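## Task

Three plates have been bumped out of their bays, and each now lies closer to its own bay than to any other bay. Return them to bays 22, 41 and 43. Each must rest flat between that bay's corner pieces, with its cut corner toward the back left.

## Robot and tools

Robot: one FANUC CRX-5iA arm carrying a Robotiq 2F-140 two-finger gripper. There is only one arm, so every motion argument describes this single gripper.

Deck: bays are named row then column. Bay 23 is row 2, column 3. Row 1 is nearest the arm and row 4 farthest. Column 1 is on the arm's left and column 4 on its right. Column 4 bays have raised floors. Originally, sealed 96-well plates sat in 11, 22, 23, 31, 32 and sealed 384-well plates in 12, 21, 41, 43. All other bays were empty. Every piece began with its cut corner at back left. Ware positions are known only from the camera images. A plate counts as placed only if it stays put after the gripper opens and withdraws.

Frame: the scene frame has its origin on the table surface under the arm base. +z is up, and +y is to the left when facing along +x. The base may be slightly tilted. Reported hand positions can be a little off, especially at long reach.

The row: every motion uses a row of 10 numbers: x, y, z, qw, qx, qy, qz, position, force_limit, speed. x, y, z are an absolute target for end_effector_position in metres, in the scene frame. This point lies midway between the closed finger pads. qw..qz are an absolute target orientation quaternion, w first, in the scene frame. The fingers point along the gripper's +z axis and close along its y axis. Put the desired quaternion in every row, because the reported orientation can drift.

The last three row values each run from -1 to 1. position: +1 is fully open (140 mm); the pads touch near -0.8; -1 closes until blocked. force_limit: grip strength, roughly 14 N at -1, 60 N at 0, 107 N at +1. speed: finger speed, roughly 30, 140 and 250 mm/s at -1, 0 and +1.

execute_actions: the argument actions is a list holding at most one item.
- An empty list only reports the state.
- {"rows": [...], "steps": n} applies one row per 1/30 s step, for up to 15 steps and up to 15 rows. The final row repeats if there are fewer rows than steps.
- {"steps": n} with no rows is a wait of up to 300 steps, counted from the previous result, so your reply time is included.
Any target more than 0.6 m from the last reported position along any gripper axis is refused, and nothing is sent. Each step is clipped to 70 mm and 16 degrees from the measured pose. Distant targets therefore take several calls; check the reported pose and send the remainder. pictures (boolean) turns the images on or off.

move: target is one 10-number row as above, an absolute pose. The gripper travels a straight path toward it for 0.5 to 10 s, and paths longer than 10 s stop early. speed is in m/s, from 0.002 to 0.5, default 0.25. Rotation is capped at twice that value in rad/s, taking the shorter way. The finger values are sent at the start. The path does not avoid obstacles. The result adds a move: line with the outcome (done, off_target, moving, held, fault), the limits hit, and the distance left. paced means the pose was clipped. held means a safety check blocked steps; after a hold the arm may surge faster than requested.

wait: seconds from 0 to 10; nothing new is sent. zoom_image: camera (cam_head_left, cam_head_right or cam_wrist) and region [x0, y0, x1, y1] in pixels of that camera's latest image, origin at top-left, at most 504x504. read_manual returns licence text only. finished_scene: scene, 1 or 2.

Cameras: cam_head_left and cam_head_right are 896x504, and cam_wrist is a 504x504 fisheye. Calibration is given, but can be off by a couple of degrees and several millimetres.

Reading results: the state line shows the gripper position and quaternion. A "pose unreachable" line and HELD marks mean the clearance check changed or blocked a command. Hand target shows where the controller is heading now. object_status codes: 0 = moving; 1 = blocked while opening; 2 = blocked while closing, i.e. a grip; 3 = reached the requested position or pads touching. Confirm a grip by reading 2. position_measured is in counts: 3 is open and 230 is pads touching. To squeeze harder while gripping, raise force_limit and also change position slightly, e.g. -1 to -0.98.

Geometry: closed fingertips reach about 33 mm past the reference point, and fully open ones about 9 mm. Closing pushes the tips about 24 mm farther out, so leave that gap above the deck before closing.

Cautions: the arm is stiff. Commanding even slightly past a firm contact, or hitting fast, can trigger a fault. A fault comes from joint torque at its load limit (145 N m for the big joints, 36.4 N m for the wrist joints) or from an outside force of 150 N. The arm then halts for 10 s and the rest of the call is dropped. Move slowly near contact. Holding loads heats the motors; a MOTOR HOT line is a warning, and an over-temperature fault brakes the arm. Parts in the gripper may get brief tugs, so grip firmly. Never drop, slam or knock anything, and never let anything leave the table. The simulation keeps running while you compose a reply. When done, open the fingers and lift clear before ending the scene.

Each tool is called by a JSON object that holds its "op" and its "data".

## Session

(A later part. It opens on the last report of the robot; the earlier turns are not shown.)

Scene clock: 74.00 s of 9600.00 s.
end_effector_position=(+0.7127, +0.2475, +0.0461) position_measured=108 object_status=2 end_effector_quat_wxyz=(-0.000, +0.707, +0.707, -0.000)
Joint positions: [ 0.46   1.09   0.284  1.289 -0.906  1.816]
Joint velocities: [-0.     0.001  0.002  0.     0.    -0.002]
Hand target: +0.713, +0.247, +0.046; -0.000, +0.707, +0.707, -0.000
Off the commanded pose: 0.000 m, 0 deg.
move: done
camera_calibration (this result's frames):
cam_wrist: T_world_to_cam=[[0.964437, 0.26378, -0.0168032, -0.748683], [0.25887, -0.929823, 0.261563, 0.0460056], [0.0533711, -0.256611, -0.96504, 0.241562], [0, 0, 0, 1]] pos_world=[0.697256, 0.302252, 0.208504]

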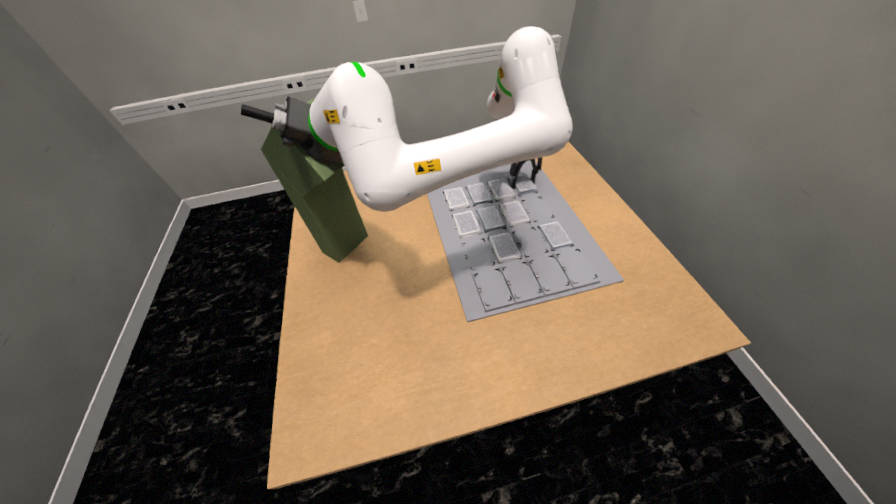

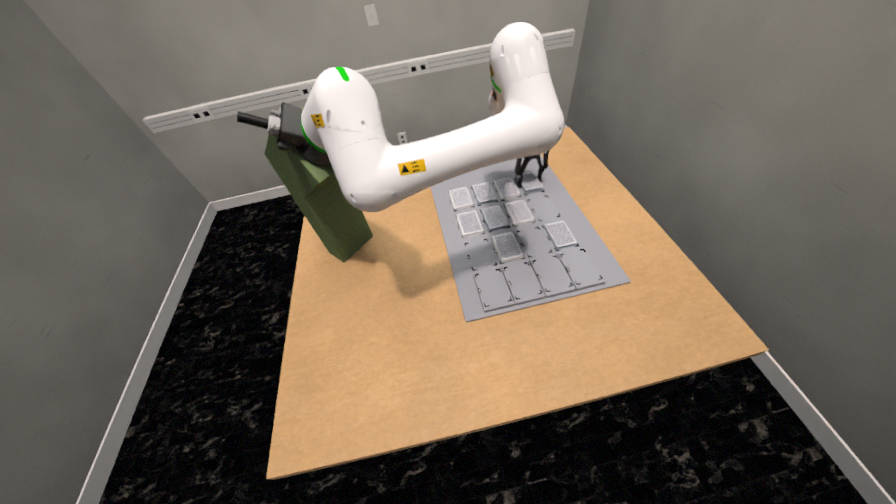

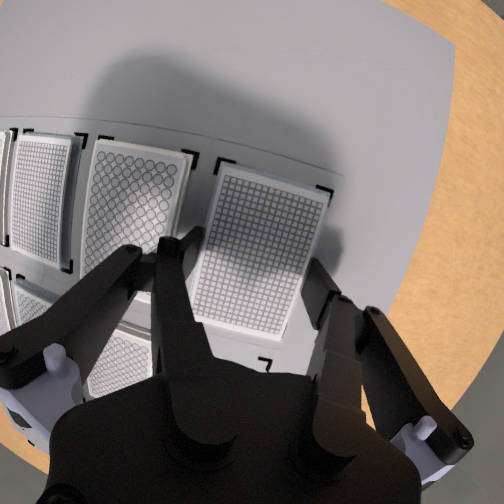

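{"op": "move", "data": {"target": [0.7125, 0.2465, 0.0435, 0, 0.7071, 0.7071, 0, -1, 0, -0.8], "speed": 0.006}}

{"op": "zoom_image", "data": {"camera": "cam_wrist", "region": [190, 130, 350, 230]}}

{"op": "zoom_image", "data": {"camera": "cam_wrist", "region": [170, 270, 330, 380]}}

Scene clock: 78.23 s of 9600.00 s.
end_effector_position=(+0.7125, +0.2465, +0.0435) position_measured=108 object_status=2 end_effector_quat_wxyz=(-0.000, +0.707, +0.707, +0.000)
Joint positions: [ 0.456  1.092  0.285  1.292 -0.904  1.816]
Joint velocities: [-0.001  0.     0.     0.002  0.002 -0.   ]
Hand target: +0.713, +0.247, +0.043; -0.000, +0.707, +0.707, -0.000
Off the commanded pose: 0.000 m, 0 deg.
After step 90, 0.53 s passed at rest.
move: done
camera_calibration (this result's frames):
cam_wrist: T_world_to_cam=[[0.964447, 0.263743, -0.0167939, -0.748296], [0.258832, -0.929832, 0.261571, 0.045863], [0.053372, -0.256618, -0.965038, 0.238872], [0, 0, 0, 1]] pos_world=[0.697072, 0.301302, 0.205957]

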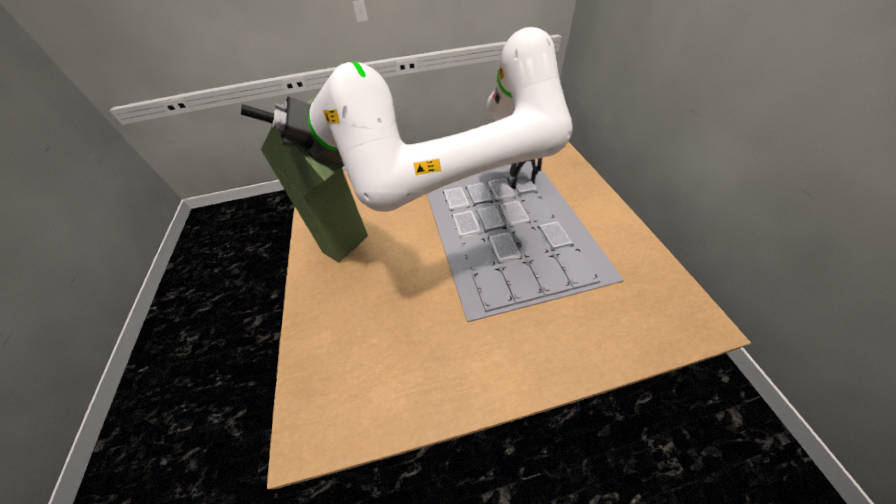

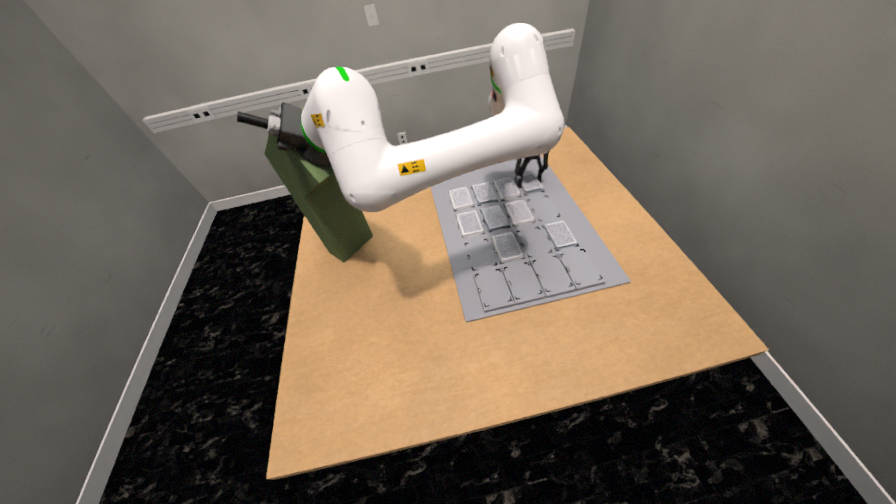

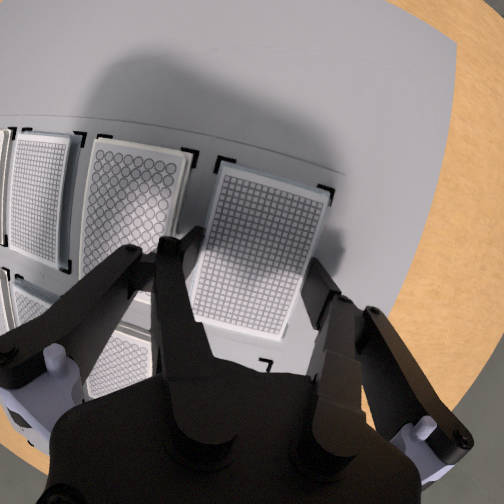

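Region (190, 130, 350, 230) of cam_wrist's 504x504 image, scaled by 3.150, with more detail than that image has; it fills the top 315 rows of this view, and the rest is white.

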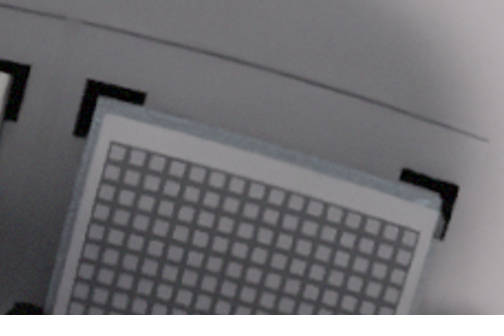

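Region (170, 270, 330, 380) of cam_wrist's 504x504 image, scaled by 3.150, with more detail than that image has; it fills the top 346 rows of this view, and the rest is white.

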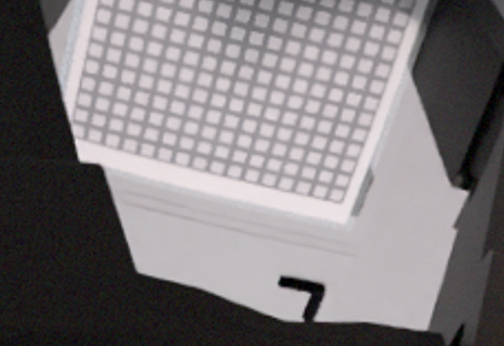

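{"op": "move", "data": {"target": [0.7125, 0.2460, 0.0420, 0, 0.7071, 0.7071, 0, -1, 0, -0.8], "speed": 0.004}}

{"op": "zoom_image", "data": {"camera": "cam_wrist", "region": [190, 130, 350, 230]}}

Scene clock: 79.70 s of 9600.00 s.
end_effector_position=(+0.7125, +0.2460, +0.0420) position_measured=108 object_status=2 end_effector_quat_wxyz=(-0.000, +0.707, +0.707, +0.000)
Joint positions: [ 0.454  1.093  0.286  1.294 -0.902  1.816]
Joint velocities: [-0.001  0.001  0.    -0.001  0.     0.   ]
Hand target: +0.713, +0.246, +0.042; +0.000, +0.707, +0.707, +0.000
Off the commanded pose: 0.000 m, 0 deg.
move: done
camera_calibration (this result's frames):
cam_wrist: T_world_to_cam=[[0.964493, 0.263575, -0.016795, -0.748174], [0.25867, -0.929876, 0.261572, 0.0459169], [0.0533264, -0.256628, -0.965038, 0.237327], [0, 0, 0, 1]] pos_world=[0.697076, 0.300802, 0.204454]

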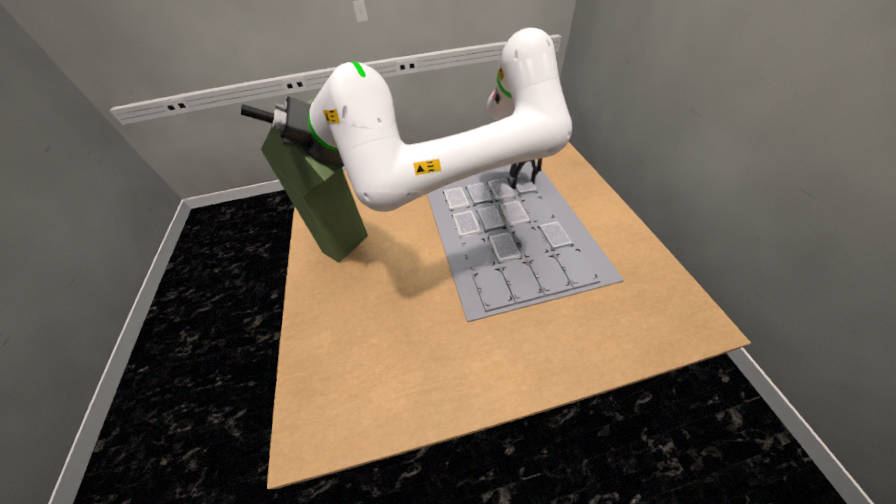

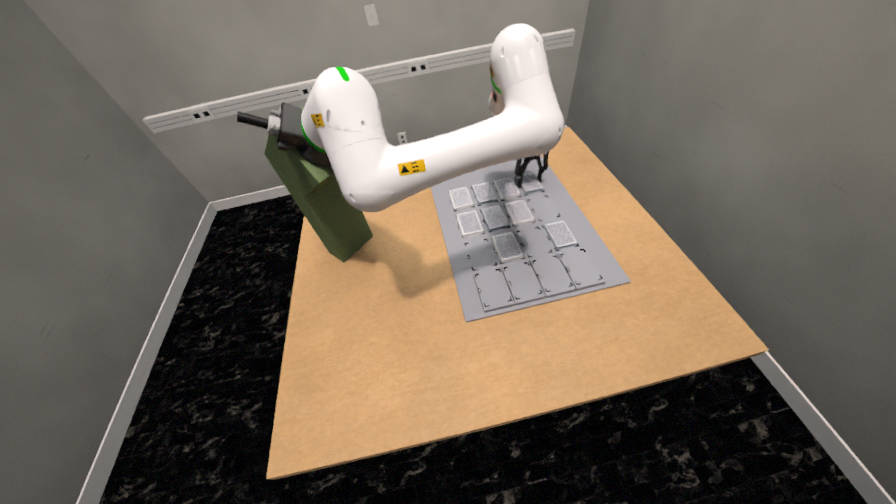

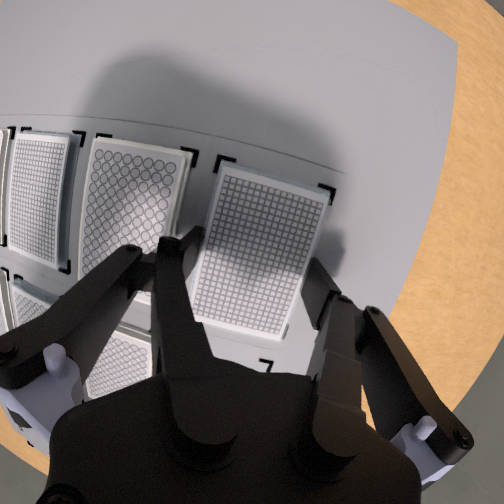

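Region (190, 130, 350, 230) of cam_wrist's 504x504 image, scaled by 3.150, with more detail than that image has; it fills the top 315 rows of this view, and the rest is white.

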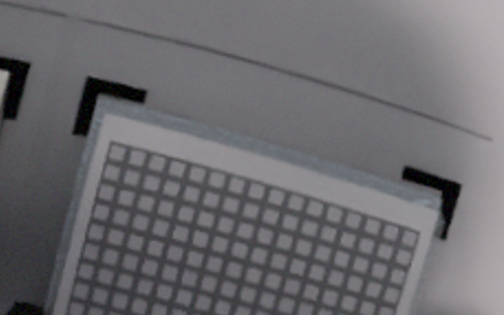

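Looks good; lower.

{"op": "move", "data": {"target": [0.7125, 0.2460, 0.0400, 0, 0.7071, 0.7071, 0, -1, 0, -0.8], "speed": 0.004}}

{"op": "move", "data": {"target": [0.7125, 0.2460, 0.0400, 0, 0.7071, 0.7071, 0, 0.4, 0, -0.8], "speed": 0.004}}

{"op": "zoom_image", "data": {"camera": "cam_wrist", "region": [150, 130, 370, 370]}}

Scene clock: 81.17 s of 9600.00 s.
end_effector_position=(+0.7125, +0.2460, +0.0400) position_measured=108 object_status=2 end_effector_quat_wxyz=(+0.000, +0.707, +0.707, +0.000)
Joint positions: [ 0.452  1.096  0.289  1.295 -0.901  1.817]
Joint velocities: [-0.001  0.    -0.    -0.     0.001  0.   ]
Hand target: +0.713, +0.246, +0.040; +0.000, +0.707, +0.707, +0.000
Off the commanded pose: 0.000 m, 0 deg.
move: done
camera_calibration (this result's frames):
cam_wrist: T_world_to_cam=[[0.964447, 0.263744, -0.0167649, -0.748237], [0.258825, -0.929835, 0.261565, 0.0463156], [0.0533976, -0.256605, -0.96504, 0.235357], [0, 0, 0, 1]] pos_world=[0.69708, 0.300803, 0.20247]

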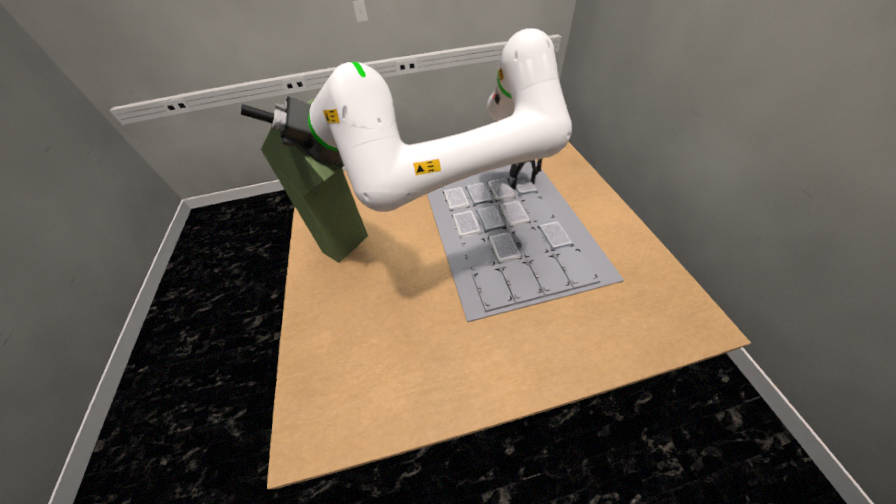

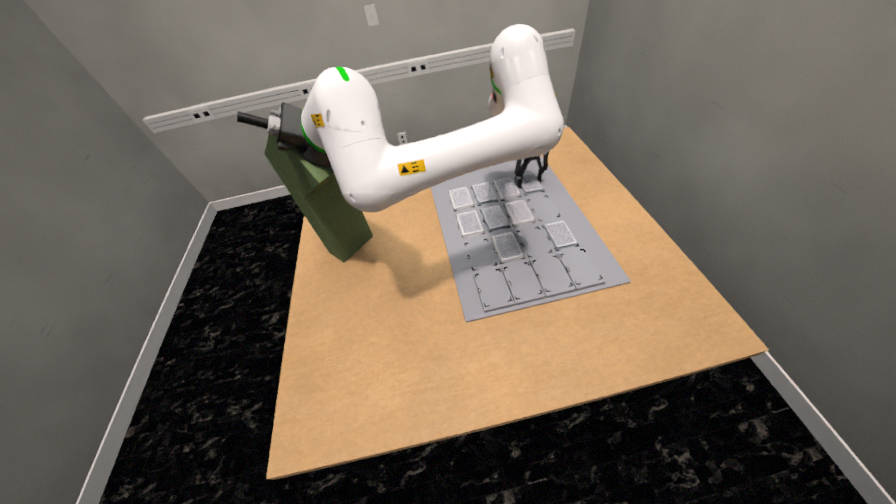

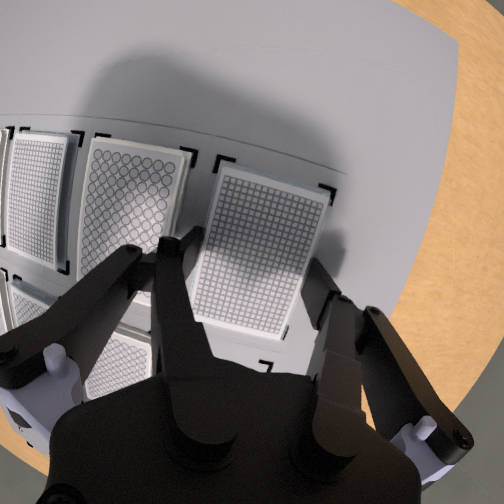

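Scene clock: 81.87 s of 9600.00 s.
end_effector_position=(+0.7125, +0.2460, +0.0400) position_measured=78 object_status=3 end_effector_quat_wxyz=(-0.000, +0.707, +0.707, -0.000)
Joint positions: [ 0.452  1.096  0.289  1.295 -0.901  1.817]
Joint velocities: [ 0.001  0.001  0.     0.    -0.002  0.   ]
Hand target: +0.713, +0.246, +0.040; -0.000, +0.707, +0.707, -0.000
Off the commanded pose: 0.000 m, 0 deg.
move: done
camera_calibration (this result's frames):
cam_wrist: T_world_to_cam=[[0.96445, 0.263729, -0.0168357, -0.748193], [0.258828, -0.929828, 0.261589, 0.0463003], [0.0533341, -0.256647, -0.965033, 0.235346], [0, 0, 0, 1]] pos_world=[0.697058, 0.300772, 0.202409]

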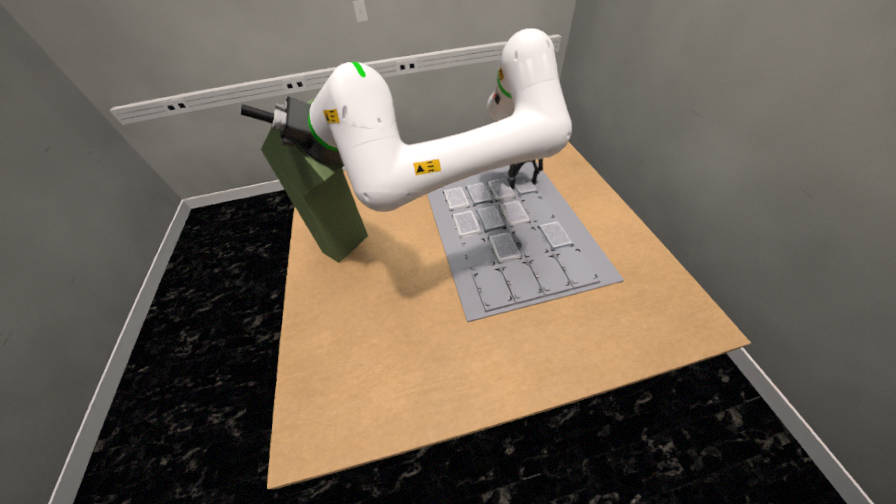

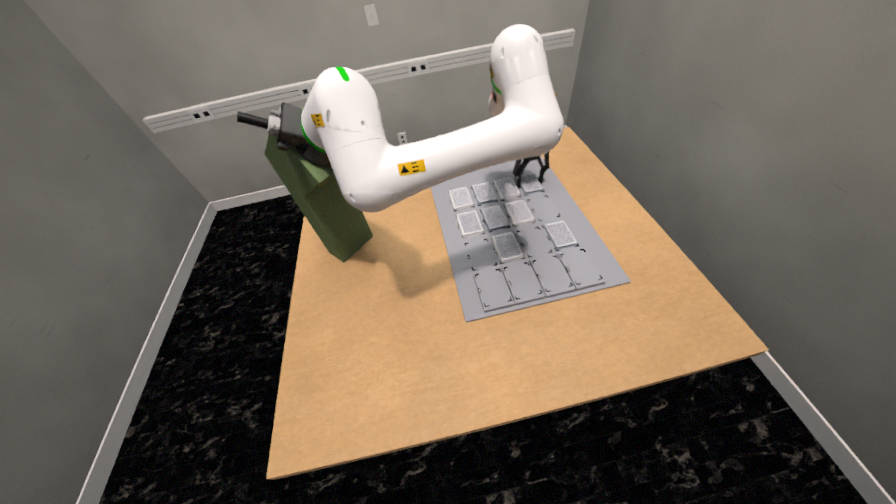

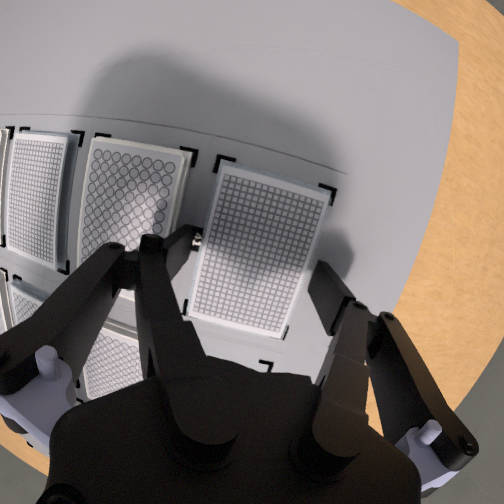

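Region (150, 130, 370, 370) of cam_wrist's 504x504 image, scaled by 2.100, with more detail than that image has; it fills the left 462 columns of this view, and the rest is white.

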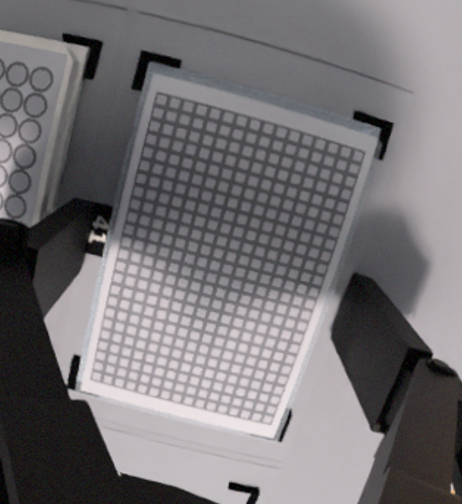

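Lift and view from the other end to verify.

{"op": "move", "data": {"target": [0.7125, 0.2460, 0.075, 0, 0.7071, 0.7071, 0, 0.4, 0, -0.8], "speed": 0.08}}

{"op": "move", "data": {"target": [0.70, 0.17, 0.13, 0, 0.7071, 0.7071, 0, 0.4, 0, -0.8], "speed": 0.15}}

{"op": "zoom_image", "data": {"camera": "cam_wrist", "region": [180, 90, 360, 270]}}

Scene clock: 83.27 s of 9600.00 s.
end_effector_position=(+0.7124, +0.2459, +0.0749) position_measured=78 object_status=3 end_effector_quat_wxyz=(-0.000, +0.707, +0.707, -0.000)
Joint positions: [ 0.491  1.041  0.238  1.269 -0.928  1.812]
Joint velocities: [ 0.002  0.001 -0.001  0.001 -0.003 -0.001]
Hand target: +0.712, +0.246, +0.075; +0.000, +0.707, +0.707, -0.000
Off the commanded pose: 0.000 m, 0 deg.
move: done
camera_calibration (this result's frames):
cam_wrist: T_world_to_cam=[[0.964443, 0.263755, -0.0168359, -0.74749], [0.258853, -0.929822, 0.261582, 0.0371194], [0.0533392, -0.256639, -0.965034, 0.269097], [0, 0, 0, 1]] pos_world=[0.696949, 0.300729, 0.237394]

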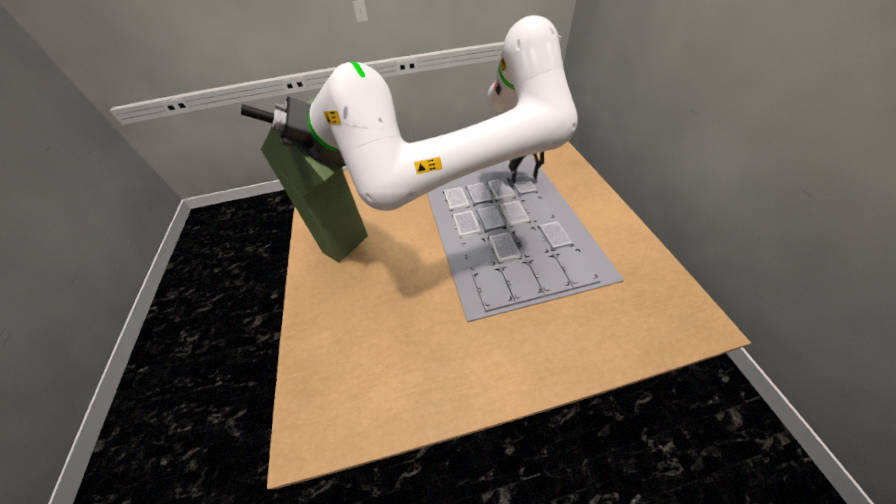

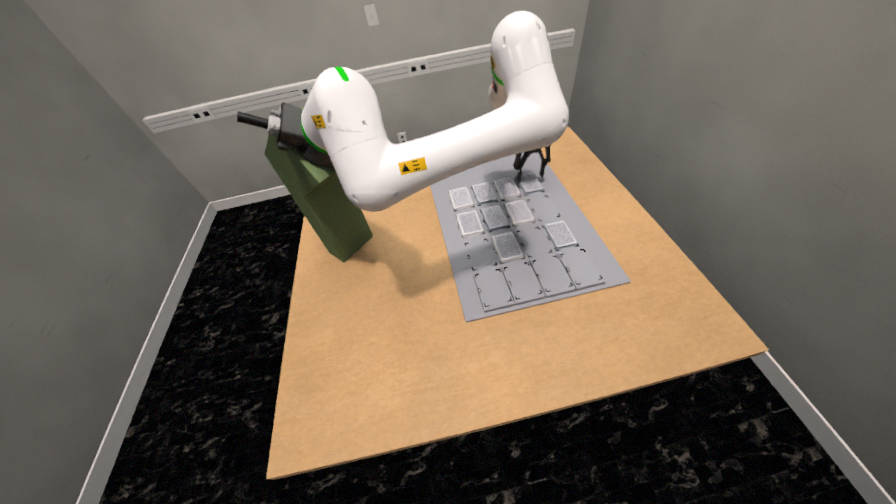

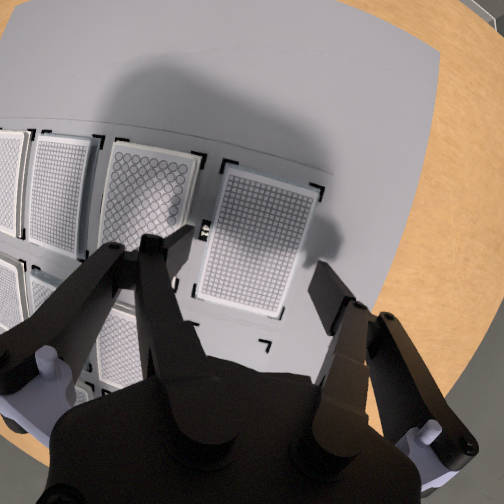

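Scene clock: 84.30 s of 9600.00 s.
end_effector_position=(+0.6999, +0.1699, +0.1298) position_measured=78 object_status=3 end_effector_quat_wxyz=(-0.000, +0.707, +0.707, -0.000)
Joint positions: [ 0.483  0.805 -0.014  1.286 -0.918  1.795]
Joint velocities: [-0.001 -0.    -0.002 -0.001 -0.002 -0.001]
Hand target: +0.700, +0.170, +0.130; -0.000, +0.707, +0.707, -0.000
Off the commanded pose: 0.000 m, 0 deg.
move: done
camera_calibration (this result's frames):
cam_wrist: T_world_to_cam=[[0.964428, 0.263808, -0.0168735, -0.714429], [0.258916, -0.929814, 0.261552, -0.0447004], [0.0533101, -0.256616, -0.965042, 0.303219], [0, 0, 0, 1]] pos_world=[0.684424, 0.22472, 0.292256]

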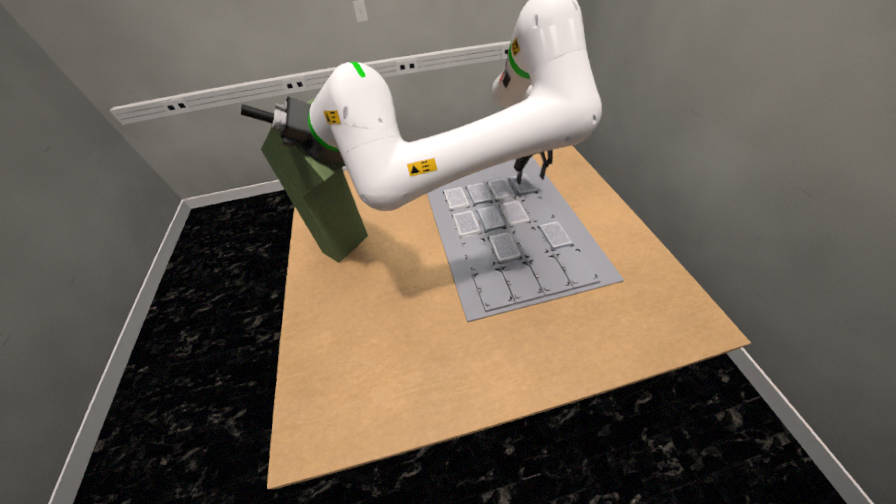

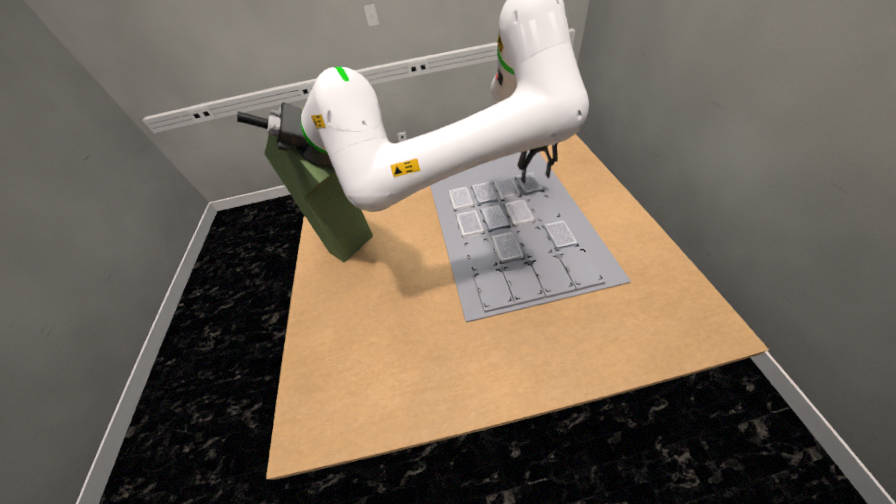

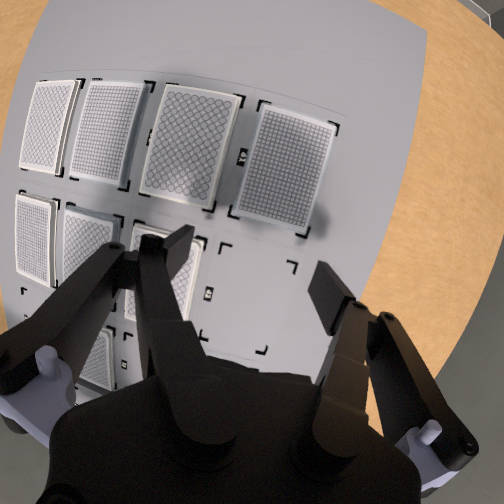

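Region (180, 90, 360, 270) of cam_wrist's 504x504 image, scaled by 2.800, with more detail than that image has.

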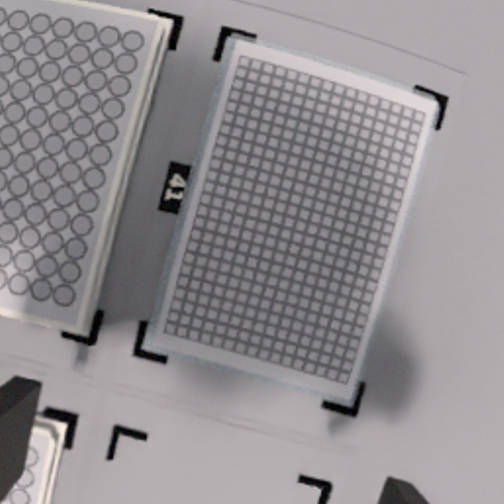

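Seated within all four corners.

{"op": "finished_scene", "data": {"scene": 1}}

The scene is finished: the task was done.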